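# Two robots swap cartons through a service window

## Task

Robot r1 begins in the delivery room and r2 begins in the mail room; the connecting door is locked but a service window is open. Exchange the two cartons: the sealed carton sitting on the delivery room table must end up in the mail room, and the mailer carton on the mail room shelf must end up in the delivery room. At the end both robots must have released their grip and backed away, since anything held in place only by a robot does not count. Neither robot may tip over or finish leaning.

## Robot and tools

Robots: r1 and r2 are identical Hello Robot Stretch 3 units. Each has a two-wheel drive base (0.33 m long, 0.34 m wide, passive caster at the rear), a lift that rides up a mast, and a telescoping arm that reaches out to the robot's RIGHT side, ending in a wrist with yaw, pitch and roll and a two-finger gripper. The base cannot strafe, so to carry the gripper forward or back you drive the base. Rotation in place pivots about the point between the drive wheels, 0.05 m behind the front edge; with the arm in and the wrist folded the swept radius is 0.28 m, larger if the wrist is unfolded.

Frames: each robot reports in its own base frame (origin on the floor between the drive wheels, x ahead, y to the left, z up). hand_pose is in this frame, placed where the closed fingertips meet. Odometry is the base frame as it was when the scene began; it counts wheel rotation, so slip looks like travel. Heading is positive leftward, within -3.142 to 3.142. The two robots do not share a frame: only camera images, lidar_m, wrist_depth_mm and head_depth_mm reveal where one robot is relative to the other.

execute_actions: argument actions is a list holding at most one action (empty list = just report state and pictures). The action is an object keyed by "r1" and/or "r2". Each robot entry may contain:
- base: exactly one of {"translate_m": d}, a relative straight drive in metres from the base's last reported position, forward positive, -1 to 1; or {"rotate_rad": d}, a relative in-place turn in radians, counter-clockwise (left) positive, -3.2 to 3.2.
- joints: absolute targets by name. lift_m 0 to 1.1 (arm height); arm_m 0 to 0.52 (extension); wrist_yaw_rad -1.345 to 4.42 (0 along the arm, positive toward the front, 3.0 tucked over the base); wrist_pitch_rad -1.57 to 0.451 (0 level, negative tips down); wrist_roll_rad -2.911 to 2.911 (0 fingers side by side); gripper_m -0.089 to 0.179 (larger is wider; actual fingertip gap is smaller than the value, zero under 0.007); head_pan_rad -3.953 to 1.73 (0 ahead, positive left, -1.57 along the arm); head_tilt_rad -1.53 to 0.419 (negative down).
- contact_limits: {"arm_m": n}, a motor_effort percent from 1 to 100 at which the arm motion halts with contact_stop; too small halts instantly, and values over the maximum are clipped.
All motions in one action begin together; no action runs beyond 15 s. cameras picks images: names from r1_head_camera, r1_nav_camera, r1_wrist_camera, r2_head_camera, r2_nav_camera, r2_wrist_camera, or "all"; omitted/null means all, [] means none. Any unknown key, name or out-of-range number rejects the entire call and nothing moves. If a result reports a stop, the remaining calls in that reply are skipped. Anything not mentioned in an action may keep driving toward its earlier target without the statuses showing it.

wait: seconds 0 to 10; commands nothing and returns state and images. zoom_image: camera plus region [x0, y0, x1, y1] in pixels of that camera's latest full image, at most 504x504. finished_scene: scene number; ends the scene for good after the last command has been held, and reports success.

Results: base_status and joint_status tell how the last motions ended: done (for the base, wheels turned fully even if slipping), off_target (resting short of target, possibly still pushing), contact_stop, time_out, torque_fault. After the last three the old target is dropped; a lift or arm that contact-stopped goes slack until commanded again, so a loaded lift may sag. on_its_own covers uncommanded parts; its "held at" is the held target, not the actual position. motor_effort is percent of max, positive toward larger joint values, peak in brackets, with fixed bias and noise; effort outside the rest range suggests pushing or carrying. Positive wheel effort drives forward. turned_by_wheels and turned_by_imu give rotation since the previous result. base_tilt in degrees (forward/right positive) has a fixed offset up to about 4 degrees. lidar_m: 12 distances in metres for 30-degree sectors, first straight ahead then counter-clockwise (4th left, 7th behind, 10th right), '-' for nothing; plane 0.17 m above floor, range 0.15 to 12 m, misses glass, table tops and sometimes thin legs, sees other robots; own mast and low lift can hide the 5th, 6th, 9th, 10th sectors. wrist_depth_mm (45 to 1000) and head_depth_mm (280 to 4000, sideways image) are 7x7 grids of median depth in mm.

Speed: with lift under 0.30, arm under 0.03 and wrist_yaw over 2.54 the base can do 0.30 m/s and 1.9 rad/s; otherwise 0.10 m/s and 0.63 rad/s.

Gripping: close to a gripper_m below the carton's width (smaller squeezes more); open at least 0.02 above where contact occurred. Readings do not confirm a grasp. The stall guard may ease force; send a new value to re-squeeze. Fold or unfold the wrist only with lift 0.32 to 0.95, pitch -0.4 and roll near 0; once folded the lift may go to 0.25. If yaw is below -0.4, keep pitch at -0.5 or lower.

Cautions: robot-to-robot pressing fails the run; once bases touch, even millimetres more is too much. Objects touching robots are fine. Robots do not synchronize, and equal commands can differ by up to 2.5 cm per metre, so avoid sharing one load. The arm pushing on something rigid with the gripper above roughly 0.45 m can tip the robot, more so after a prior contact_stop or with a raised contact limit. Do not drive while gripping or hooking something fixed. If snagged, reverse the last move in small steps; if leaning, free the gripper and drop the lift to about 0.2. Base, wrist and head keep pushing when blocked; sustained wrist strain shuts that servo off for 10 s. Avoid drops, slips and hard impacts. The simulation keeps running while you compose each reply, and a loose object may occasionally be nudged.

Each tool is called after "Emit:" in YAML: its name, and indented under it one key for each argument.

## Session

Emit:
execute_actions:
  actions: []

Scene clock: 0.00 s.
r1.base_odometry: x=+0.000 y=+0.000 heading=+0.000 (m, m, rad; r1's odometry frame)
r1.turned_by_wheels: +0.000 (rad since the last result)
r1.turned_by_imu: +0.000 (rad since the last result)
r1.base_tilt: forward=+1.1 right=-1.0 (deg)
r1.lidar_m: 0.95 2.42 1.37 1.17 1.15 1.32 1.23 1.23 1.41 2.40 2.08 0.95
r1.head_depth_mm: 1700 2483 - - - 1588 1007 / 1722 2225 - - - 1579 1002 / 1722 2507 3894 3898 3844 1578 1198 / 1735 2530 3751 3731 3764 3663 2264 / 1725 2533 3664 3590 3568 3564 2394 / 1742 2539 3558 3533 3482 3459 2395 / 1734 2550 3380 3409 3363 3349 2364
r1.base_status: not commanded
r1.joint_positions: lift_m=+0.403 arm_m=+0.003 wrist_yaw_rad=+2.794 wrist_pitch_rad=-0.350 wrist_roll_rad=+0.002 gripper_m=+0.037 head_pan_rad=-0.020 head_tilt_rad=-0.020
r1.joint_status: not commanded
r1.motor_effort: left_wheel=+1 right_wheel=+1 lift_m=+20 arm_m=-1 wrist_yaw_rad=+0 wrist_pitch_rad=+5 wrist_roll_rad=+0 gripper_m=+0 head_pan_rad=+0 head_tilt_rad=+0 (%)
r1.hand_pose: x=+0.0579 y=+0.0708 z=+0.4312 quat_wxyz=(+0.242, +0.708, +0.001, +0.664) (m; r1's base frame)
r1.wrist_depth_mm: 873 944 - - - - - / - - - - - - - / - - - - - - - / - - - - - - - / - 800 853 829 851 859 892 / 622 654 683 675 722 697 715 / 559 - 561 572 580 594 601
r2.base_odometry: x=+0.000 y=+0.000 heading=+0.000 (m, m, rad; r2's odometry frame)
r2.turned_by_wheels: +0.000 (rad since the last result)
r2.turned_by_imu: +0.000 (rad since the last result)
r2.base_tilt: forward=+0.0 right=+0.8 (deg)
r2.lidar_m: 2.20 2.91 3.11 3.19 2.76 2.60 1.80 1.26 1.21 1.24 1.64 2.14
r2.head_depth_mm: 1796 2032 2026 2011 2030 2035 1997 / 1809 2151 2139 2137 2141 2127 2089 / 1832 2275 2271 2270 2278 2245 2171 / 1832 2422 2397 2403 2402 2413 2155 / 1853 2542 2572 2560 2572 2545 2151 / 1869 2673 2740 2746 2768 2680 2133 / 1873 2802 3001 2976 2956 2920 2146
r2.base_status: not commanded
r2.joint_positions: lift_m=+0.478 arm_m=-0.002 wrist_yaw_rad=+2.808 wrist_pitch_rad=-0.413 wrist_roll_rad=+0.018 gripper_m=+0.037 head_pan_rad=+0.014 head_tilt_rad=-0.003
r2.joint_status: not commanded
r2.motor_effort: left_wheel=+0 right_wheel=-2 lift_m=+39 arm_m=+0 wrist_yaw_rad=+0 wrist_pitch_rad=+7 wrist_roll_rad=-1 gripper_m=+0 head_pan_rad=+0 head_tilt_rad=+0 (%)
r2.hand_pose: x=+0.0525 y=+0.0701 z=+0.4913 quat_wxyz=(+0.259, +0.712, +0.026, +0.652) (m; r2's base frame)
r2.wrist_depth_mm: - - - - - - - / - - - - - - - / - - - - - - - / - - - - - - - / - 845 872 850 900 926 950 / 674 744 690 721 760 761 789 / 611 - 631 641 651 651 664
pictures: r1_head_camera (sideways: a quarter turn clockwise sets it upright), r1_nav_camera (sideways: a quarter turn counterclockwise sets it upright), r1_wrist_camera, r2_head_camera (sideways: a quarter turn clockwise sets it upright), r2_nav_camera (sideways: a quarter turn counterclockwise sets it upright), r2_wrist_camera
Images, in order (width x height): r1_head_camera 896x504, r1_nav_camera 672x504, r1_wrist_camera 644x364, r2_head_camera 896x504, r2_nav_camera 672x504, r2_wrist_camera 644x364.

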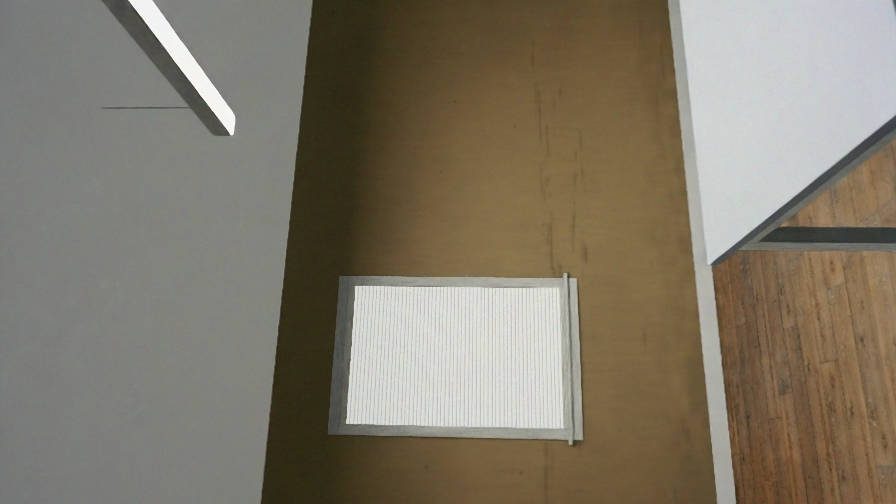

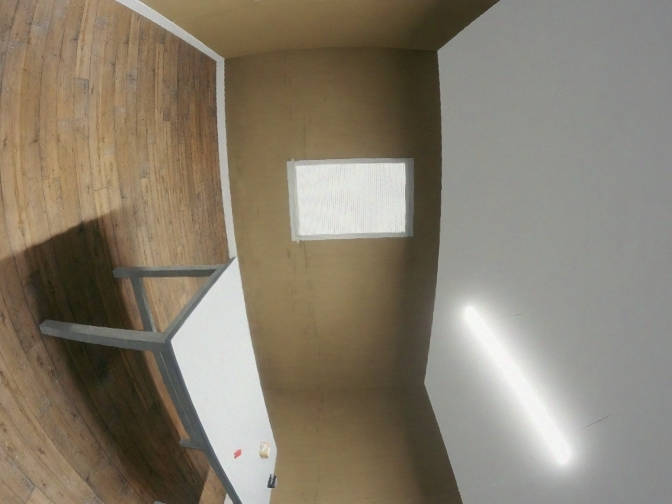

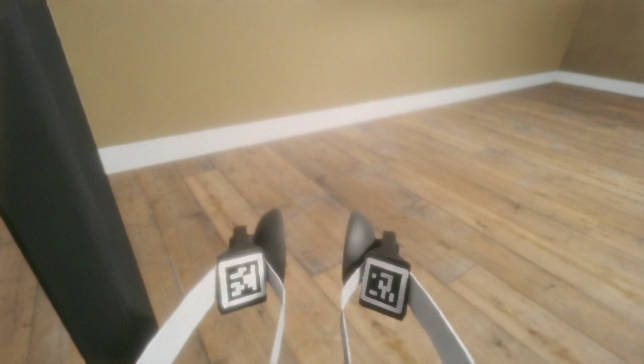

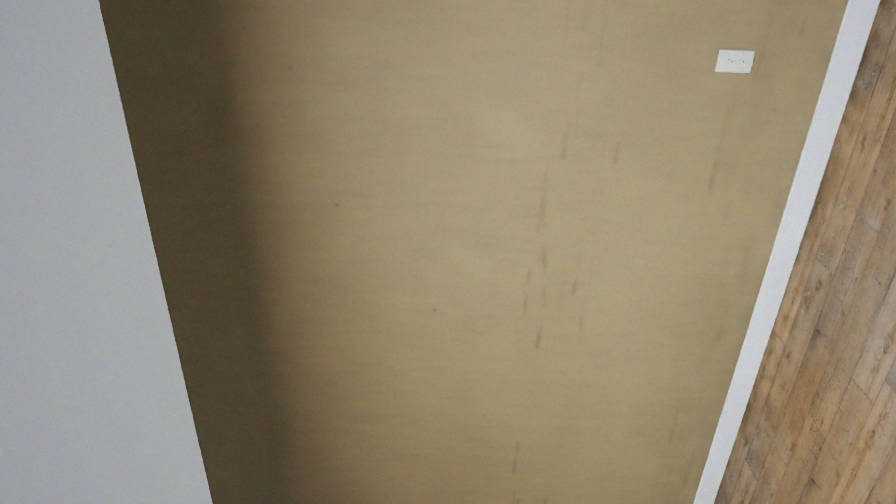

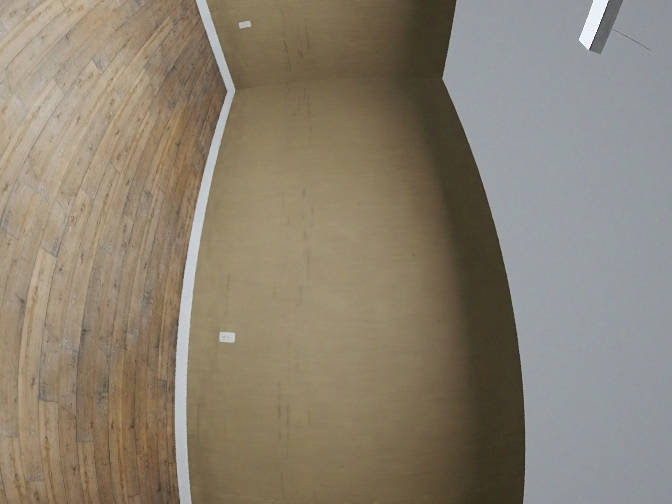

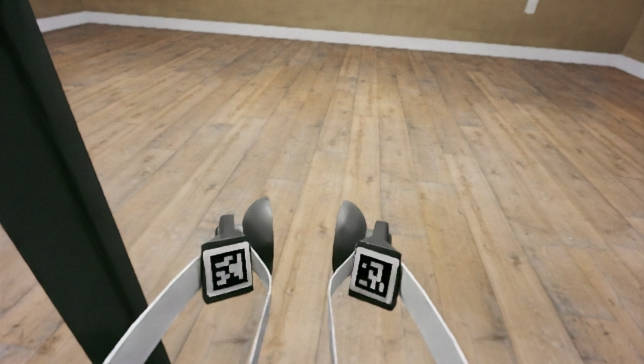

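Emit:
execute_actions:
  actions:
    - {"r1":{"joints":{"head_pan_rad":-0.9,"head_tilt_rad":-0.4}},"r2":{"joints":{"head_pan_rad":1.7,"head_tilt_rad":-0.3}}}
  cameras: ["r1_head_camera","r1_nav_camera","r2_nav_camera"]

Emit:
execute_actions:
  actions:
    - {"r1":{"joints":{"head_pan_rad":-2.3,"head_tilt_rad":-0.3}},"r2":{"joints":{"head_pan_rad":-1.6,"head_tilt_rad":-0.3}}}
  cameras: ["r1_nav_camera","r2_nav_camera"]

Emit:
execute_actions:
  actions:
    - {"r1":{"joints":{"head_pan_rad":-3.9,"head_tilt_rad":-0.3}},"r2":{"joints":{"head_pan_rad":-3.1,"head_tilt_rad":-0.3}}}
  cameras: ["r1_nav_camera","r2_nav_camera","r2_head_camera"]

Scene clock: 3.23 s.
r1.base_odometry: x=+0.000 y=+0.000 heading=+0.000 (m, m, rad; r1's odometry frame)
r1.turned_by_wheels: +0.000 (rad since the last result)
r1.turned_by_imu: +0.001 (rad since the last result)
r1.base_tilt: forward=+1.1 right=-1.0 (deg)
r1.lidar_m: 0.95 2.42 1.37 1.17 1.14 1.32 1.23 1.23 1.41 2.40 2.09 0.95
r1.head_depth_mm: 2678 2781 2993 3099 2620 1890 1464 / 2766 2910 3101 3278 2578 1878 1466 / 2905 3056 3280 3452 2587 1887 1463 / 2997 3192 3383 3523 2444 1871 1465 / 3148 3383 3542 2014 2564 1857 1465 / 3292 3499 3761 1674 2472 1859 1454 / 3453 3734 3966 1670 2195 1847 1454
r1.base_status: not commanded
r1.joint_positions: lift_m=+0.403 arm_m=+0.003 wrist_yaw_rad=+2.794 wrist_pitch_rad=-0.350 wrist_roll_rad=+0.002 gripper_m=+0.037 head_pan_rad=-0.893 head_tilt_rad=-0.395
r1.joint_status: all done
r1.motor_effort: left_wheel=+1(1) right_wheel=+0(0) lift_m=+20(21) arm_m=-1(1) wrist_yaw_rad=+0(1) wrist_pitch_rad=+5(5) wrist_roll_rad=+0(0) gripper_m=+1(1) head_pan_rad=-4(42) head_tilt_rad=-2(16) (%)
r1.hand_pose: x=+0.0579 y=+0.0708 z=+0.4312 quat_wxyz=(+0.242, +0.708, +0.001, +0.664) (m; r1's base frame)
r1.wrist_depth_mm: 868 931 - - - - - / - - - - - - - / - - - - - - - / - - - - - - - / - 817 845 827 860 870 894 / 631 665 661 671 706 710 714 / 552 - 559 578 579 592 600
r2.base_odometry: x=+0.000 y=+0.000 heading=+0.000 (m, m, rad; r2's odometry frame)
r2.turned_by_wheels: +0.000 (rad since the last result)
r2.turned_by_imu: +0.000 (rad since the last result)
r2.base_tilt: forward=+0.0 right=+0.9 (deg)
r2.lidar_m: 2.20 2.91 3.11 3.19 2.76 2.60 1.81 1.27 1.20 1.24 1.63 2.14
r2.head_depth_mm: 2768 2877 3057 3153 2777 1951 1520 / 2928 3097 3209 3411 2760 1925 1507 / 3127 3314 3520 3624 2692 1945 1498 / 3358 3454 3730 3877 2679 1934 1490 / 3443 3589 3832 3950 2716 1936 1500 / 3053 3228 3405 3472 2680 1941 1476 / 2792 2941 3060 3242 2694 2009 -
r2.base_status: not commanded
r2.joint_positions: lift_m=+0.478 arm_m=-0.002 wrist_yaw_rad=+2.808 wrist_pitch_rad=-0.413 wrist_roll_rad=+0.018 gripper_m=+0.037 head_pan_rad=+1.693 head_tilt_rad=-0.296
r2.joint_status: all done
r2.motor_effort: left_wheel=+0(1) right_wheel=-1(1) lift_m=+39(39) arm_m=+0(0) wrist_yaw_rad=+0(0) wrist_pitch_rad=+7(7) wrist_roll_rad=+0(0) gripper_m=+0(1) head_pan_rad=+4(47) head_tilt_rad=-2(18) (%)
r2.hand_pose: x=+0.0525 y=+0.0701 z=+0.4913 quat_wxyz=(+0.259, +0.712, +0.026, +0.652) (m; r2's base frame)
r2.wrist_depth_mm: - - - - - - - / - - - - - - - / - - - - - - - / - - - - - - - / - 843 896 865 906 912 933 / 688 750 683 712 756 758 786 / 611 - 625 634 638 664 662
pictures: r1_head_camera (sideways: a quarter turn clockwise sets it upright), r1_nav_camera (sideways: a quarter turn counterclockwise sets it upright), r2_nav_camera (sideways: a quarter turn counterclockwise sets it upright)
Images, in order (width x height): r1_head_camera 896x504, r1_nav_camera 672x504, r2_nav_camera 672x504.

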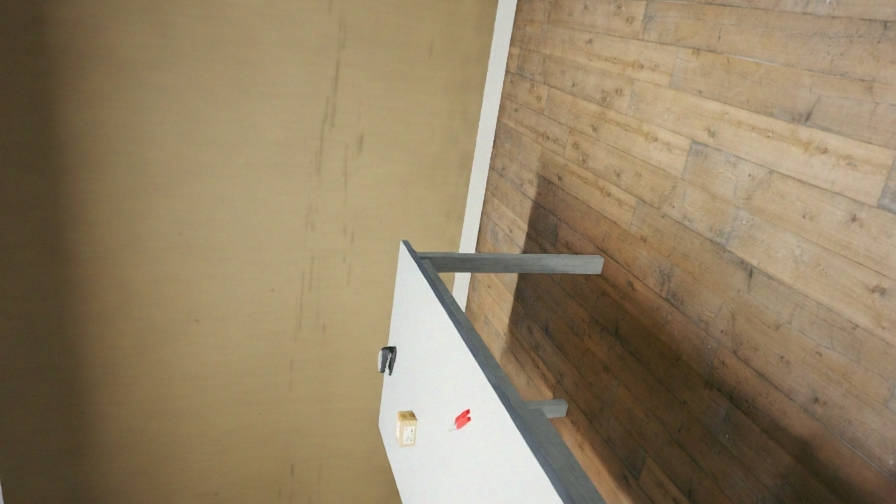

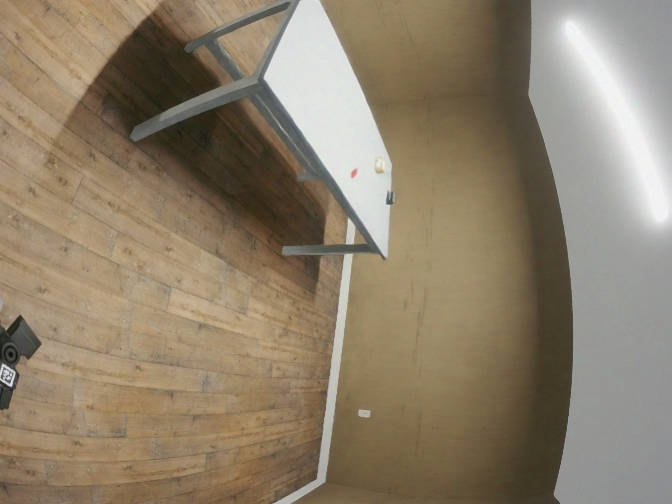

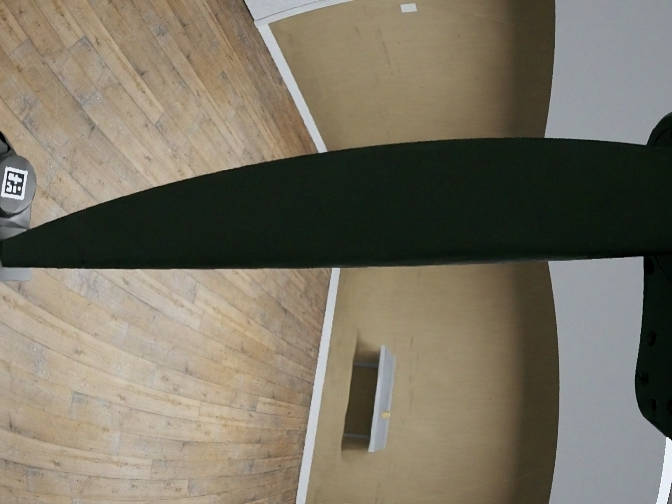

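Scene clock: 5.20 s.
r1.base_odometry: x=+0.000 y=+0.000 heading=+0.000 (m, m, rad; r1's odometry frame)
r1.turned_by_wheels: +0.000 (rad since the last result)
r1.turned_by_imu: +0.001 (rad since the last result)
r1.base_tilt: forward=+1.1 right=-1.0 (deg)
r1.lidar_m: 0.95 2.43 1.37 1.17 1.15 1.33 1.23 1.23 1.41 2.40 2.09 0.95
r1.head_depth_mm: 1064 1103 1145 1191 1245 1299 1353 / 1121 1170 1215 1268 1333 1396 1444 / 1196 1249 1303 1367 1422 1501 1532 / 1274 1326 1393 1464 1538 1623 1579 / 1371 1431 1512 1582 1672 1779 1578 / 1459 1542 1628 1716 1833 1898 1570 / 1587 1673 1781 1891 2014 2027 1574
r1.base_status: not commanded
r1.joint_positions: lift_m=+0.403 arm_m=+0.003 wrist_yaw_rad=+2.794 wrist_pitch_rad=-0.350 wrist_roll_rad=+0.002 gripper_m=+0.037 head_pan_rad=-2.293 head_tilt_rad=-0.310
r1.joint_status: all done
r1.motor_effort: left_wheel=+1(1) right_wheel=+0(0) lift_m=+20(20) arm_m=-2(1) wrist_yaw_rad=+0(0) wrist_pitch_rad=+5(5) wrist_roll_rad=+0(0) gripper_m=+0(0) head_pan_rad=-3(44) head_tilt_rad=+3(8) (%)
r1.hand_pose: x=+0.0579 y=+0.0708 z=+0.4312 quat_wxyz=(+0.242, +0.708, +0.001, +0.664) (m; r1's base frame)
r1.wrist_depth_mm: 847 939 - - - - - / - - - - - - - / - - - - - - - / - - - - - - - / - 797 844 825 833 856 887 / 644 667 669 682 709 704 716 / 549 - 566 572 582 600 598
r2.base_odometry: x=+0.000 y=+0.000 heading=+0.000 (m, m, rad; r2's odometry frame)
r2.turned_by_wheels: +0.000 (rad since the last result)
r2.turned_by_imu: +0.000 (rad since the last result)
r2.base_tilt: forward=+0.0 right=+0.9 (deg)
r2.lidar_m: 2.20 2.92 3.11 3.19 2.76 2.60 1.80 1.27 1.21 1.23 1.64 2.14
r2.head_depth_mm: 3808 - - 1443 1207 1296 1361 / 1067 1202 - 1300 1275 1353 1419 / 1100 1156 1215 1286 1366 1451 1487 / 1165 1223 1290 1372 1470 1552 1498 / 1229 1294 1364 1453 1550 1664 1487 / 1288 1372 1469 1560 1674 1760 1488 / 1379 1461 1547 1677 1810 1864 1491
r2.base_status: not commanded
r2.joint_positions: lift_m=+0.478 arm_m=-0.002 wrist_yaw_rad=+2.808 wrist_pitch_rad=-0.413 wrist_roll_rad=+0.018 gripper_m=+0.037 head_pan_rad=-1.593 head_tilt_rad=-0.296
r2.joint_status: all done
r2.motor_effort: left_wheel=-1(0) right_wheel=-1(1) lift_m=+38(39) arm_m=+0(0) wrist_yaw_rad=-1(1) wrist_pitch_rad=+7(7) wrist_roll_rad=+0(1) gripper_m=+0(0) head_pan_rad=-5(48) head_tilt_rad=-1(2) (%)
r2.hand_pose: x=+0.0525 y=+0.0701 z=+0.4913 quat_wxyz=(+0.259, +0.712, +0.026, +0.652) (m; r2's base frame)
r2.wrist_depth_mm: - - - - - - - / - - - - - - - / - - - - - - - / - - - - - - - / - 828 895 871 910 905 940 / 695 734 697 722 766 765 779 / 605 - 625 637 653 656 660
pictures: r1_nav_camera (sideways: a quarter turn counterclockwise sets it upright), r2_nav_camera (sideways: a quarter turn counterclockwise sets it upright)
Images, in order (width x height): r1_nav_camera 672x504, r2_nav_camera 672x504.

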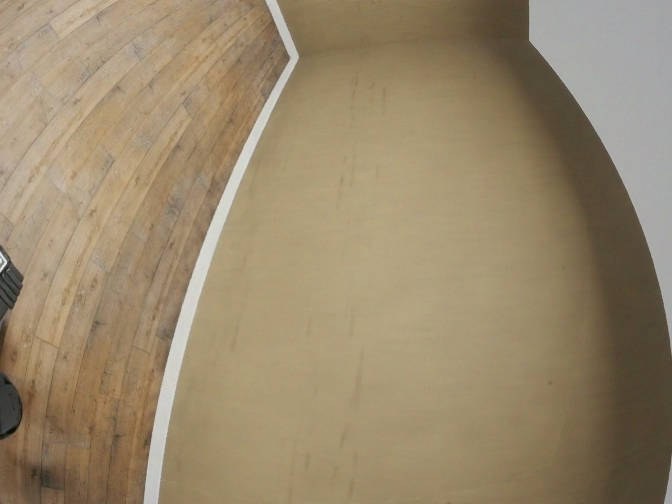

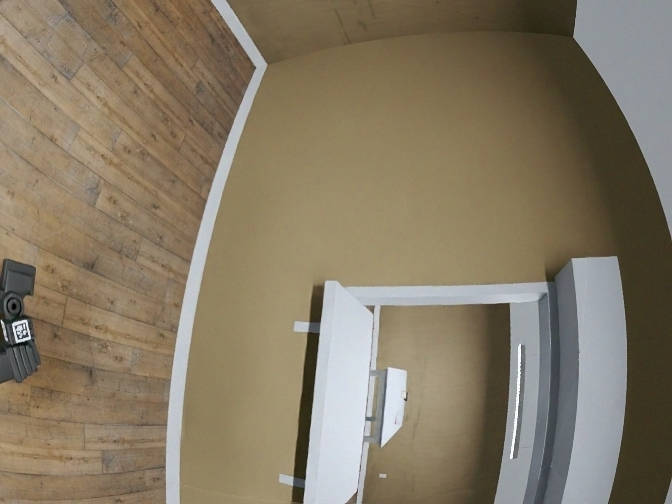

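Scene clock: 6.50 s.
r1.base_odometry: x=+0.000 y=+0.000 heading=+0.000 (m, m, rad; r1's odometry frame)
r1.turned_by_wheels: +0.000 (rad since the last result)
r1.turned_by_imu: +0.000 (rad since the last result)
r1.base_tilt: forward=+1.1 right=-1.0 (deg)
r1.lidar_m: 0.95 2.43 1.37 1.17 1.15 1.32 1.23 1.23 1.40 2.40 2.09 0.95
r1.head_depth_mm: - - - - - - - / 1048 1090 1144 1196 1257 - - / 1101 1149 1194 1256 1318 1375 1443 / 1170 1217 1276 1339 1409 1494 1526 / 1241 1305 1363 1443 1519 1608 1579 / 1352 1425 1499 1596 1691 1782 1578 / 1385 1448 1492 1546 1601 1658 1577
r1.base_status: not commanded
r1.joint_positions: lift_m=+0.403 arm_m=+0.003 wrist_yaw_rad=+2.794 wrist_pitch_rad=-0.350 wrist_roll_rad=+0.002 gripper_m=+0.037 head_pan_rad=-3.893 head_tilt_rad=-0.310
r1.joint_status: all done
r1.motor_effort: left_wheel=+1(1) right_wheel=+0(0) lift_m=+20(20) arm_m=-1(0) wrist_yaw_rad=+1(0) wrist_pitch_rad=+5(5) wrist_roll_rad=+0(0) gripper_m=+0(0) head_pan_rad=-4(44) head_tilt_rad=+2(4) (%)
r1.hand_pose: x=+0.0579 y=+0.0708 z=+0.4312 quat_wxyz=(+0.242, +0.708, +0.001, +0.664) (m; r1's base frame)
r1.wrist_depth_mm: 844 915 - - - - - / - - - - - - - / - - - - - - - / - - - - - - - / - 813 836 821 842 860 877 / 633 665 668 676 705 700 711 / 551 - 573 577 597 597 587
r2.base_odometry: x=+0.000 y=+0.000 heading=+0.000 (m, m, rad; r2's odometry frame)
r2.turned_by_wheels: +0.000 (rad since the last result)
r2.turned_by_imu: +0.000 (rad since the last result)
r2.base_tilt: forward=+0.0 right=+0.9 (deg)
r2.lidar_m: 2.19 2.91 3.11 3.20 2.76 2.60 1.80 1.27 1.20 1.23 1.64 2.14
r2.head_depth_mm: 2268 2381 2464 2637 2640 1947 1506 / 2417 2528 2669 2770 2750 1955 1512 / 2444 2566 2731 2879 2741 1938 1504 / 2004 2107 2248 2417 2446 1940 1493 / 1711 1815 1888 2013 2141 1917 1499 / 1523 1582 1679 1737 1824 1837 1485 / 1348 1407 1457 1524 1591 1662 1482
r2.base_status: not commanded
r2.joint_positions: lift_m=+0.478 arm_m=-0.002 wrist_yaw_rad=+2.808 wrist_pitch_rad=-0.413 wrist_roll_rad=+0.018 gripper_m=+0.037 head_pan_rad=-3.093 head_tilt_rad=-0.296
r2.joint_status: all done
r2.motor_effort: left_wheel=-1(0) right_wheel=-1(0) lift_m=+39(39) arm_m=+0(0) wrist_yaw_rad=+0(0) wrist_pitch_rad=+7(7) wrist_roll_rad=-1(0) gripper_m=-1(1) head_pan_rad=-4(47) head_tilt_rad=-3(2) (%)
r2.hand_pose: x=+0.0525 y=+0.0701 z=+0.4913 quat_wxyz=(+0.259, +0.712, +0.026, +0.652) (m; r2's base frame)
r2.wrist_depth_mm: - - - - - - - / - - - - - - - / - - - - - - - / - - - - - - - / - 838 879 874 910 900 927 / 677 732 675 720 764 763 796 / 608 - 626 643 633 669 662
pictures: r1_nav_camera (sideways: a quarter turn counterclockwise sets it upright), r2_head_camera (sideways: a quarter turn clockwise sets it upright), r2_nav_camera (sideways: a quarter turn counterclockwise sets it upright)
Images, in order (width x height): r1_nav_camera 672x504, r2_head_camera 896x504, r2_nav_camera 672x504.

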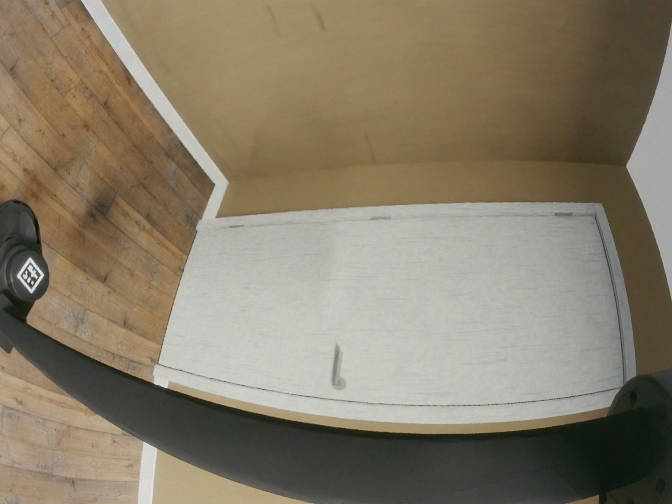

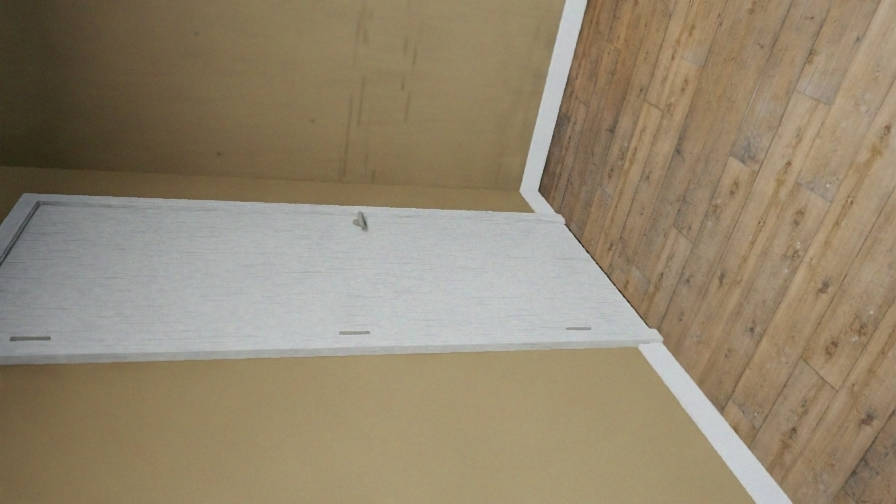

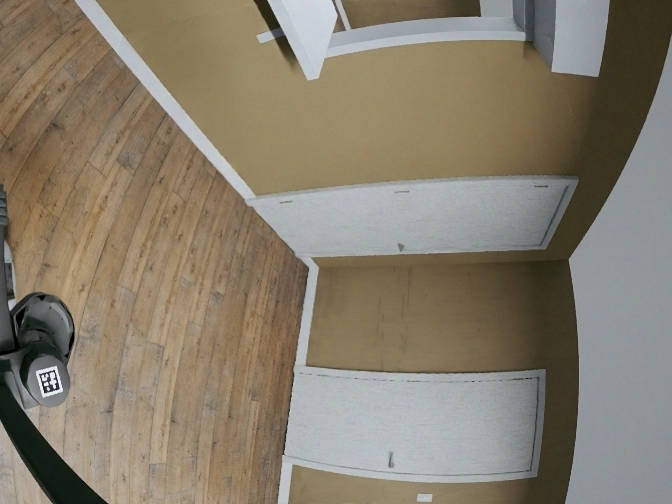

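Emit:
execute_actions:
  actions:
    - {"r1":{"joints":{"head_pan_rad":0.9,"head_tilt_rad":-0.3,"lift_m":0.28,"wrist_pitch_rad":-0.4,"wrist_yaw_rad":3.0}},"r2":{"joints":{"head_pan_rad":1.15,"head_tilt_rad":-0.3,"lift_m":0.28,"wrist_yaw_rad":3.0}}}
  cameras: ["r1_head_camera","r1_nav_camera","r2_head_camera"]

Scene clock: 14.40 s.
r1.base_odometry: x=+0.000 y=+0.000 heading=+0.000 (m, m, rad; r1's odometry frame)
r1.turned_by_wheels: +0.000 (rad since the last result)
r1.turned_by_imu: +0.002 (rad since the last result)
r1.base_tilt: forward=+1.1 right=-1.1 (deg)
r1.lidar_m: 0.95 2.43 1.37 1.17 1.14 1.33 1.23 1.23 1.41 2.40 2.08 0.95
r1.head_depth_mm: 3023 3304 3423 3593 3066 2098 1588 / 2570 2717 2954 3190 3063 2071 1603 / 2111 2231 2365 2503 2608 2082 1587 / 1790 2005 2103 2119 2219 2092 1609 / 1562 - - 1878 1888 1916 1585 / 1391 - - 1671 1631 1702 1581 / 1251 - - 1381 1440 1499 1512
r1.base_status: not commanded
r1.joint_positions: lift_m=+0.280 arm_m=+0.003 wrist_yaw_rad=+2.998 wrist_pitch_rad=-0.414 wrist_roll_rad=+0.002 gripper_m=+0.037 head_pan_rad=+0.893 head_tilt_rad=-0.310
r1.joint_status: all done
r1.motor_effort: left_wheel=+1(1) right_wheel=+0(0) lift_m=+15(16) arm_m=-1(1) wrist_yaw_rad=+2(4) wrist_pitch_rad=+5(5) wrist_roll_rad=+0(0) gripper_m=+0(1) head_pan_rad=+3(44) head_tilt_rad=+3(5) (%)
r1.hand_pose: x=+0.0109 y=+0.0748 z=+0.2938 quat_wxyz=(+0.195, +0.701, +0.095, +0.679) (m; r1's base frame)
r1.wrist_depth_mm: 846 - - - - - - / 881 - - - - - - / 904 906 983 - - - - / 694 703 736 733 760 764 775 / 569 578 - 588 603 609 630 / 481 495 - 506 517 500 512 / 425 - - - 431 431 442
r2.base_odometry: x=+0.000 y=+0.000 heading=+0.000 (m, m, rad; r2's odometry frame)
r2.turned_by_wheels: +0.000 (rad since the last result)
r2.turned_by_imu: -0.001 (rad since the last result)
r2.base_tilt: forward=+0.1 right=+0.8 (deg)
r2.lidar_m: 2.20 2.91 3.10 3.22 2.75 2.60 1.80 1.27 1.20 1.24 1.63 2.14
r2.head_depth_mm: 2664 2801 2948 3148 2792 1938 1506 / 2675 2821 3017 3213 2732 1933 1506 / 2727 2818 3064 3183 2700 1926 1496 / 2763 2904 3013 3220 2743 1925 1500 / 2755 2909 3068 3308 2726 1946 1483 / 2753 2912 3155 3271 2695 1928 1486 / 2783 2961 3109 3329 2694 1892 1485
r2.base_status: not commanded
r2.joint_positions: lift_m=+0.280 arm_m=-0.002 wrist_yaw_rad=+2.997 wrist_pitch_rad=-0.414 wrist_roll_rad=+0.018 gripper_m=+0.037 head_pan_rad=+1.143 head_tilt_rad=-0.296
r2.joint_status: all done
r2.motor_effort: left_wheel=+0(0) right_wheel=+0(0) lift_m=+31(32) arm_m=+0(0) wrist_yaw_rad=+2(3) wrist_pitch_rad=+7(7) wrist_roll_rad=+0(0) gripper_m=+0(1) head_pan_rad=+4(47) head_tilt_rad=-2(1) (%)
r2.hand_pose: x=+0.0112 y=+0.0801 z=+0.2938 quat_wxyz=(+0.196, +0.706, +0.093, +0.674) (m; r2's base frame)
r2.wrist_depth_mm: - - - - - - - / - - - - - - - / 870 - 926 948 995 - - / 677 - 714 739 746 772 788 / 551 565 - 591 607 621 633 / 478 498 - 511 518 514 522 / - - - 438 430 448 450
pictures: r1_head_camera (sideways: a quarter turn clockwise sets it upright), r1_nav_camera (sideways: a quarter turn counterclockwise sets it upright), r2_head_camera (sideways: a quarter turn clockwise sets it upright)
Images, in order (width x height): r1_head_camera 896x504, r1_nav_camera 672x504, r2_head_camera 896x504.

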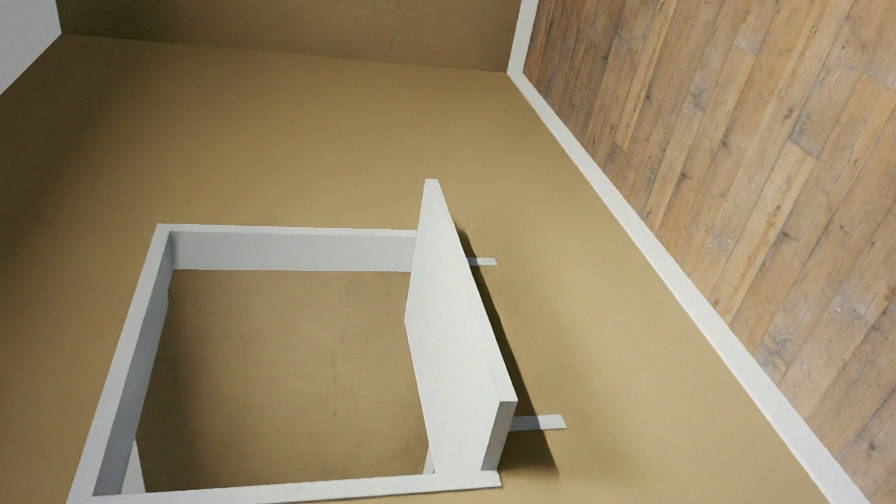

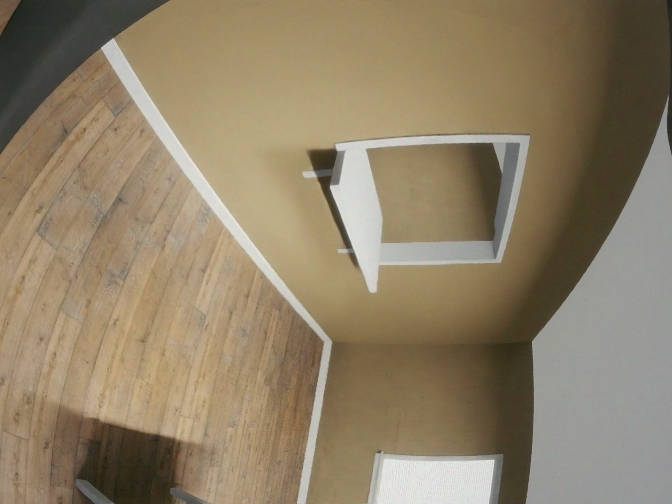

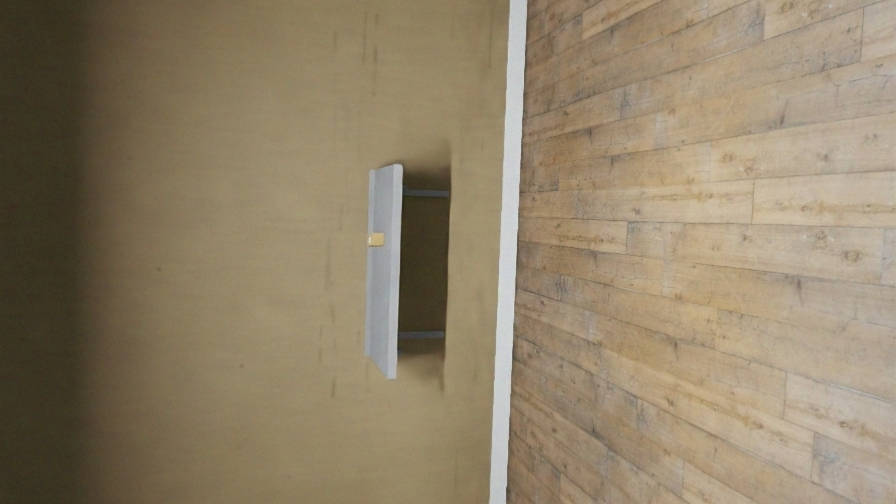

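Emit:
execute_actions:
  actions:
    - {"r1":{"base":{"rotate_rad":2.14},"joints":{"head_pan_rad":-1.9,"head_tilt_rad":-0.7}},"r2":{"base":{"rotate_rad":1.15},"joints":{"head_pan_rad":0,"head_tilt_rad":-0.5}}}
  cameras: []

Emit:
execute_actions:
  actions:
    - {"r1":{"base":{"translate_m":-1.0}},"r2":{"base":{"translate_m":1.0}}}
  cameras: ["r1_nav_camera"]

Scene clock: 18.67 s.
r1.base_odometry: x=+0.000 y=+0.000 heading=+2.140 (m, m, rad; r1's odometry frame)
r1.turned_by_wheels: +2.140 (rad since the last result)
r1.turned_by_imu: +2.114 (rad since the last result)
r1.base_tilt: forward=+1.1 right=-1.1 (deg)
r1.lidar_m: 1.14 1.37 1.23 1.23 1.45 2.62 2.09 0.95 1.54 2.23 1.33 1.17
r1.head_depth_mm: 3085 3422 1436 2245 1750 1374 1207 / 3060 3407 3126 2077 1759 1429 1207 / 3035 3404 3103 2225 1743 1431 1207 / 3050 3421 3146 2216 1733 1422 1202 / 3094 3383 3085 2213 1725 1418 1199 / 3046 3379 3066 2195 1731 1415 1194 / 3036 3322 3064 2195 1725 1413 1190
r1.base_status: done
r1.joint_positions: lift_m=+0.280 arm_m=+0.003 wrist_yaw_rad=+2.998 wrist_pitch_rad=-0.414 wrist_roll_rad=+0.002 gripper_m=+0.037 head_pan_rad=-1.893 head_tilt_rad=-0.692
r1.joint_status: all done
r1.motor_effort: left_wheel=+0(4) right_wheel=+2(15) lift_m=+16(16) arm_m=-2(1) wrist_yaw_rad=+2(2) wrist_pitch_rad=+5(5) wrist_roll_rad=+0(0) gripper_m=+0(0) head_pan_rad=-3(45) head_tilt_rad=-4(21) (%)
r1.hand_pose: x=+0.0109 y=+0.0748 z=+0.2938 quat_wxyz=(+0.195, +0.701, +0.095, +0.679) (m; r1's base frame)
r1.wrist_depth_mm: - - - - - - - / - - - - - - - / 902 897 953 - - - - / 709 699 723 742 753 778 767 / 555 571 - 597 598 613 622 / 475 492 - 519 516 507 524 / 425 - - - 429 440 445
r2.base_odometry: x=+0.000 y=+0.000 heading=+1.150 (m, m, rad; r2's odometry frame)
r2.turned_by_wheels: +1.150 (rad since the last result)
r2.turned_by_imu: +1.149 (rad since the last result)
r2.base_tilt: forward=+0.0 right=+0.8 (deg)
r2.lidar_m: 3.11 3.28 2.66 2.60 1.64 1.24 1.21 1.27 1.80 2.14 2.25 3.19
r2.head_depth_mm: 2605 2832 3118 2764 2011 1568 1278 / 2606 2858 3112 2784 2002 1570 1288 / 2640 2853 3194 2768 1999 1562 1280 / 2654 2814 3173 2746 2011 1574 1291 / 2665 2859 3206 2764 2009 1562 1287 / 2693 2928 3204 2721 1998 1554 1282 / 2675 2938 3295 2750 1992 1563 1282
r2.base_status: done
r2.joint_positions: lift_m=+0.280 arm_m=-0.002 wrist_yaw_rad=+2.997 wrist_pitch_rad=-0.414 wrist_roll_rad=+0.018 gripper_m=+0.037 head_pan_rad=+0.007 head_tilt_rad=-0.494
r2.joint_status: all done
r2.motor_effort: left_wheel=-2(7) right_wheel=+1(11) lift_m=+30(31) arm_m=+0(0) wrist_yaw_rad=+1(2) wrist_pitch_rad=+7(7) wrist_roll_rad=+0(0) gripper_m=+0(0) head_pan_rad=-2(48) head_tilt_rad=-3(17) (%)
r2.hand_pose: x=+0.0111 y=+0.0801 z=+0.2938 quat_wxyz=(+0.196, +0.706, +0.093, +0.674) (m; r2's base frame)
r2.wrist_depth_mm: - - - - - - - / - - - - - - - / 867 - 934 964 965 - - / 684 - 718 726 759 774 789 / 555 574 - 591 617 614 628 / 475 497 - 516 520 519 527 / - - - 443 435 438 451
pictures: none
No camera images: the call's "cameras" was empty. Leave "cameras" out to get every camera's image.

Scene clock: 23.70 s.
r1.base_odometry: x=+0.539 y=-0.842 heading=+2.140 (m, m, rad; r1's odometry frame)
r1.turned_by_wheels: +0.000 (rad since the last result)
r1.turned_by_imu: +0.000 (rad since the last result)
r1.base_tilt: forward=+1.1 right=-1.1 (deg)
r1.lidar_m: 2.14 1.73 1.52 1.52 1.80 2.20 1.09 1.34 1.17 1.17 0.68 2.14
r1.head_depth_mm: 2813 3120 1278 913 736 1437 1210 / 2812 3107 1267 909 733 1433 1212 / 2823 3159 1263 907 730 1422 1203 / 2797 3113 1253 903 728 1424 1201 / 2796 3125 1246 900 726 1421 1198 / 2762 3093 1243 896 722 1416 1198 / 2766 3106 1231 892 721 1406 1193
r1.base_status: done
r1.joint_positions: lift_m=+0.280 arm_m=+0.003 wrist_yaw_rad=+2.999 wrist_pitch_rad=-0.414 wrist_roll_rad=+0.002 gripper_m=+0.037 head_pan_rad=-1.893 head_tilt_rad=-0.692
r1.joint_status: not commanded
r1.motor_effort: left_wheel=+0(6) right_wheel=+3(6) lift_m=+16(16) arm_m=-2(0) wrist_yaw_rad=+2(2) wrist_pitch_rad=+6(5) wrist_roll_rad=+0(0) gripper_m=+0(1) head_pan_rad=-4(3) head_tilt_rad=-2(3) (%)
r1.hand_pose: x=+0.0107 y=+0.0748 z=+0.2938 quat_wxyz=(+0.195, +0.701, +0.096, +0.679) (m; r1's base frame)
r1.wrist_depth_mm: - - - - - - - / - - - - - - - / 915 892 993 - - - - / 694 705 722 740 758 781 781 / 564 574 - 600 615 614 629 / 474 485 - 507 515 505 515 / 430 - - - 431 438 442
r2.base_odometry: x=+0.409 y=+0.913 heading=+1.150 (m, m, rad; r2's odometry frame)
r2.turned_by_wheels: +0.000 (rad since the last result)
r2.turned_by_imu: +0.001 (rad since the last result)
r2.base_tilt: forward=+0.1 right=+0.9 (deg)
r2.lidar_m: 2.11 2.23 2.64 2.57 2.70 2.26 2.20 2.32 2.25 2.19 2.31 2.17
r2.head_depth_mm: 1743 1882 2082 2271 1998 1575 1288 / 1754 1922 2069 2337 2011 1570 1280 / 1775 1928 2029 2329 2005 1560 1282 / 1790 1937 2035 2370 2005 1565 1281 / 1793 1957 2072 2351 2001 1567 1277 / 1791 1959 2062 2380 1983 1558 1277 / 1831 1985 2199 2422 1948 1550 1292
r2.base_status: done
r2.joint_positions: lift_m=+0.280 arm_m=-0.002 wrist_yaw_rad=+2.998 wrist_pitch_rad=-0.414 wrist_roll_rad=+0.018 gripper_m=+0.037 head_pan_rad=+0.007 head_tilt_rad=-0.495
r2.joint_status: not commanded
r2.motor_effort: left_wheel=-2(6) right_wheel=+1(8) lift_m=+32(31) arm_m=+0(0) wrist_yaw_rad=+1(2) wrist_pitch_rad=+7(7) wrist_roll_rad=+0(0) gripper_m=+0(0) head_pan_rad=-3(4) head_tilt_rad=-2(3) (%)
r2.hand_pose: x=+0.0110 y=+0.0801 z=+0.2938 quat_wxyz=(+0.196, +0.706, +0.094, +0.674) (m; r2's base frame)
r2.wrist_depth_mm: - - - - - - - / - - - - - - - / 867 - 911 958 963 - - / 677 - 710 738 756 765 787 / 558 563 - 586 609 612 635 / 480 492 - 512 513 521 526 / - - - 436 442 446 450
pictures: r1_nav_camera (sideways: a quarter turn counterclockwise sets it upright)
Images, in order (width x height): r1_nav_camera 672x504.

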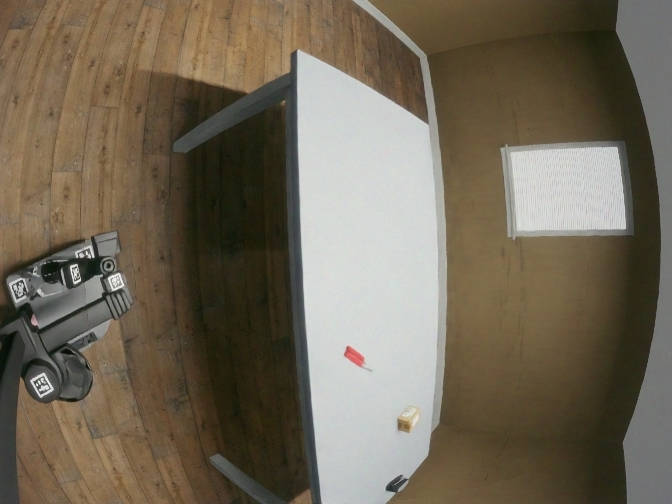

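Emit:
execute_actions:
  actions:
    - {"r1":{"base":{"translate_m":-0.62}},"r2":{"base":{"translate_m":1.0}}}
  cameras: ["r2_head_camera"]

Emit:
execute_actions:
  actions:
    - {"r1":{"base":{"rotate_rad":-0.29},"joints":{"lift_m":0.92,"head_pan_rad":-1.57}},"r2":{"base":{"translate_m":0.22}}}
  cameras: ["r1_head_camera","r2_head_camera"]

Scene clock: 29.77 s.
r1.base_odometry: x=+0.873 y=-1.365 heading=+2.140 (m, m, rad; r1's odometry frame)
r1.turned_by_wheels: +0.000 (rad since the last result)
r1.turned_by_imu: +0.001 (rad since the last result)
r1.base_tilt: forward=+1.1 right=-1.1 (deg)
r1.lidar_m: 2.74 1.93 1.70 1.70 1.82 1.60 1.60 0.49 0.99 0.99 1.17 1.10
r1.head_depth_mm: 2637 2991 3176 878 712 584 1186 / 2673 2962 3156 911 710 582 1188 / 2672 2955 3115 905 708 579 1177 / 2616 2953 3107 858 706 578 1176 / 2648 2948 3102 899 705 579 1175 / 2626 2923 3078 895 700 575 1176 / 2621 2927 3033 892 699 574 1167
r1.base_status: done
r1.joint_positions: lift_m=+0.280 arm_m=+0.003 wrist_yaw_rad=+2.999 wrist_pitch_rad=-0.414 wrist_roll_rad=+0.002 gripper_m=+0.037 head_pan_rad=-1.893 head_tilt_rad=-0.692
r1.joint_status: not commanded
r1.motor_effort: left_wheel=+1(5) right_wheel=+2(7) lift_m=+16(16) arm_m=-1(1) wrist_yaw_rad=+1(0) wrist_pitch_rad=+6(5) wrist_roll_rad=+0(0) gripper_m=+1(1) head_pan_rad=-3(3) head_tilt_rad=-3(2) (%)
r1.hand_pose: x=+0.0107 y=+0.0748 z=+0.2938 quat_wxyz=(+0.195, +0.701, +0.096, +0.679) (m; r1's base frame)
r1.wrist_depth_mm: - - - - - - - / - - - - - - - / 905 908 943 - - - - / 705 695 720 733 775 784 792 / 565 573 - 603 609 608 630 / 474 493 - 520 519 513 516 / 425 - - - 424 434 437
r2.base_odometry: x=+0.817 y=+1.825 heading=+1.150 (m, m, rad; r2's odometry frame)
r2.turned_by_wheels: +0.000 (rad since the last result)
r2.turned_by_imu: +0.001 (rad since the last result)
r2.base_tilt: forward=+0.0 right=+0.8 (deg)
r2.lidar_m: 1.12 1.18 1.67 2.53 2.66 3.28 3.19 3.05 2.29 2.24 1.52 1.15
r2.head_depth_mm: 892 973 1067 1148 860 1482 1285 / 904 977 1075 1138 856 1478 1284 / 908 989 1084 1135 859 1489 1286 / 912 993 1093 1132 854 1491 1288 / 924 1006 1105 1128 889 1514 1285 / 934 1017 1124 1123 891 1504 1281 / 939 1022 1127 1123 888 1538 1275
r2.base_status: done
r2.joint_positions: lift_m=+0.280 arm_m=-0.002 wrist_yaw_rad=+2.998 wrist_pitch_rad=-0.414 wrist_roll_rad=+0.018 gripper_m=+0.037 head_pan_rad=+0.007 head_tilt_rad=-0.495
r2.joint_status: not commanded
r2.motor_effort: left_wheel=-2(6) right_wheel=+1(9) lift_m=+31(31) arm_m=+0(0) wrist_yaw_rad=+1(1) wrist_pitch_rad=+7(7) wrist_roll_rad=+0(0) gripper_m=+0(0) head_pan_rad=-4(4) head_tilt_rad=-2(2) (%)
r2.hand_pose: x=+0.0110 y=+0.0801 z=+0.2937 quat_wxyz=(+0.196, +0.706, +0.094, +0.674) (m; r2's base frame)
r2.wrist_depth_mm: - - - - - - - / - - - - - - - / 868 - 914 965 953 - - / 682 - 707 725 750 774 791 / 558 563 - 599 617 620 635 / 476 488 - 513 517 521 519 / - - - 441 440 441 449
pictures: r2_head_camera (sideways: a quarter turn clockwise sets it upright)
Images, in order (width x height): r2_head_camera 896x504.

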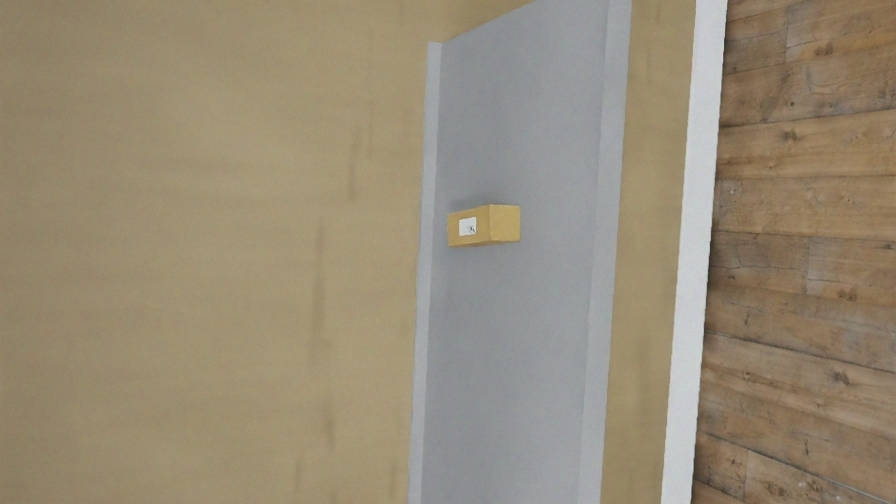

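Scene clock: 36.43 s.
r1.base_odometry: x=+0.873 y=-1.365 heading=+1.850 (m, m, rad; r1's odometry frame)
r1.turned_by_wheels: -0.290 (rad since the last result)
r1.turned_by_imu: -0.285 (rad since the last result)
r1.base_tilt: forward=+1.1 right=-1.1 (deg)
r1.lidar_m: 2.73 2.41 1.77 1.70 1.76 1.66 1.59 0.49 0.50 0.99 1.03 1.09
r1.head_depth_mm: 2647 2939 3178 914 748 - 1148 / 2630 2955 3115 910 733 - 1155 / 2652 2900 3104 907 708 - - / 2630 2954 3086 860 706 - - / 2633 2902 3127 897 702 - - / 2639 2952 3033 896 703 590 1150 / 2616 2949 3032 891 699 573 1168
r1.base_status: done
r1.joint_positions: lift_m=+0.920 arm_m=+0.003 wrist_yaw_rad=+2.999 wrist_pitch_rad=-0.414 wrist_roll_rad=+0.002 gripper_m=+0.037 head_pan_rad=-1.577 head_tilt_rad=-0.692
r1.joint_status: all done
r1.motor_effort: left_wheel=+3(7) right_wheel=-1(8) lift_m=+24(23) arm_m=-1(2) wrist_yaw_rad=+1(1) wrist_pitch_rad=+5(5) wrist_roll_rad=+0(0) gripper_m=+1(1) head_pan_rad=+3(26) head_tilt_rad=-2(3) (%)
r1.hand_pose: x=+0.0107 y=+0.0748 z=+0.9332 quat_wxyz=(+0.195, +0.701, +0.096, +0.679) (m; r1's base frame)
r1.wrist_depth_mm: - - - - - - - / - - - - - - - / - - - - - - - / - - - - - - - / - - - - - - - / - - - - - - - / - - - - - - -
r2.base_odometry: x=+0.907 y=+2.026 heading=+1.150 (m, m, rad; r2's odometry frame)
r2.turned_by_wheels: +0.000 (rad since the last result)
r2.turned_by_imu: -0.001 (rad since the last result)
r2.base_tilt: forward=+0.0 right=+0.8 (deg)
r2.lidar_m: 0.90 0.95 1.35 2.51 2.64 3.50 3.42 3.05 2.31 2.25 1.22 0.92
r2.head_depth_mm: 710 775 848 938 827 647 1258 / 716 777 852 952 824 644 1253 / 721 786 861 955 807 645 1252 / 727 789 871 964 792 643 1282 / 730 796 880 975 821 644 1285 / 736 804 887 970 816 640 1281 / 741 817 892 976 818 662 1281
r2.base_status: done
r2.joint_positions: lift_m=+0.280 arm_m=-0.002 wrist_yaw_rad=+2.998 wrist_pitch_rad=-0.414 wrist_roll_rad=+0.018 gripper_m=+0.037 head_pan_rad=+0.007 head_tilt_rad=-0.495
r2.joint_status: not commanded
r2.motor_effort: left_wheel=-2(7) right_wheel=+1(9) lift_m=+32(32) arm_m=+0(0) wrist_yaw_rad=+2(2) wrist_pitch_rad=+7(7) wrist_roll_rad=+0(0) gripper_m=+0(1) head_pan_rad=-4(4) head_tilt_rad=-2(2) (%)
r2.hand_pose: x=+0.0110 y=+0.0801 z=+0.2937 quat_wxyz=(+0.196, +0.706, +0.094, +0.674) (m; r2's base frame)
r2.wrist_depth_mm: - - - - - - 927 / - - - - - - 950 / 862 - 906 948 977 - 923 / 684 - 712 741 742 767 777 / 559 562 - 593 621 621 633 / 474 496 - 509 517 523 535 / - - - 442 438 445 452
pictures: r1_head_camera (sideways: a quarter turn clockwise sets it upright), r2_head_camera (sideways: a quarter turn clockwise sets it upright)
Images, in order (width x height): r1_head_camera 896x504, r2_head_camera 896x504.

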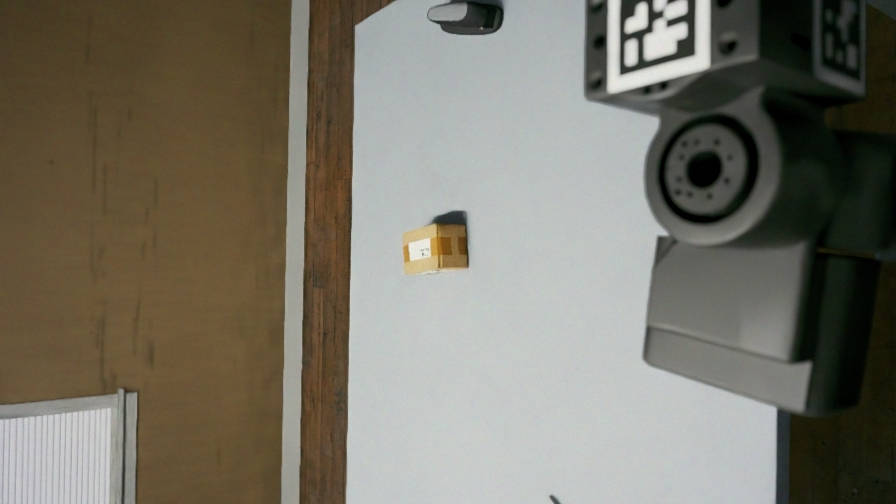

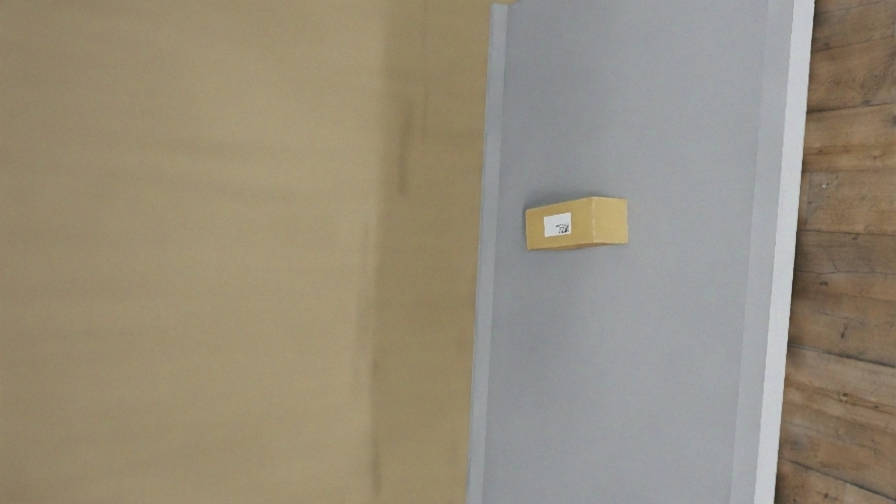

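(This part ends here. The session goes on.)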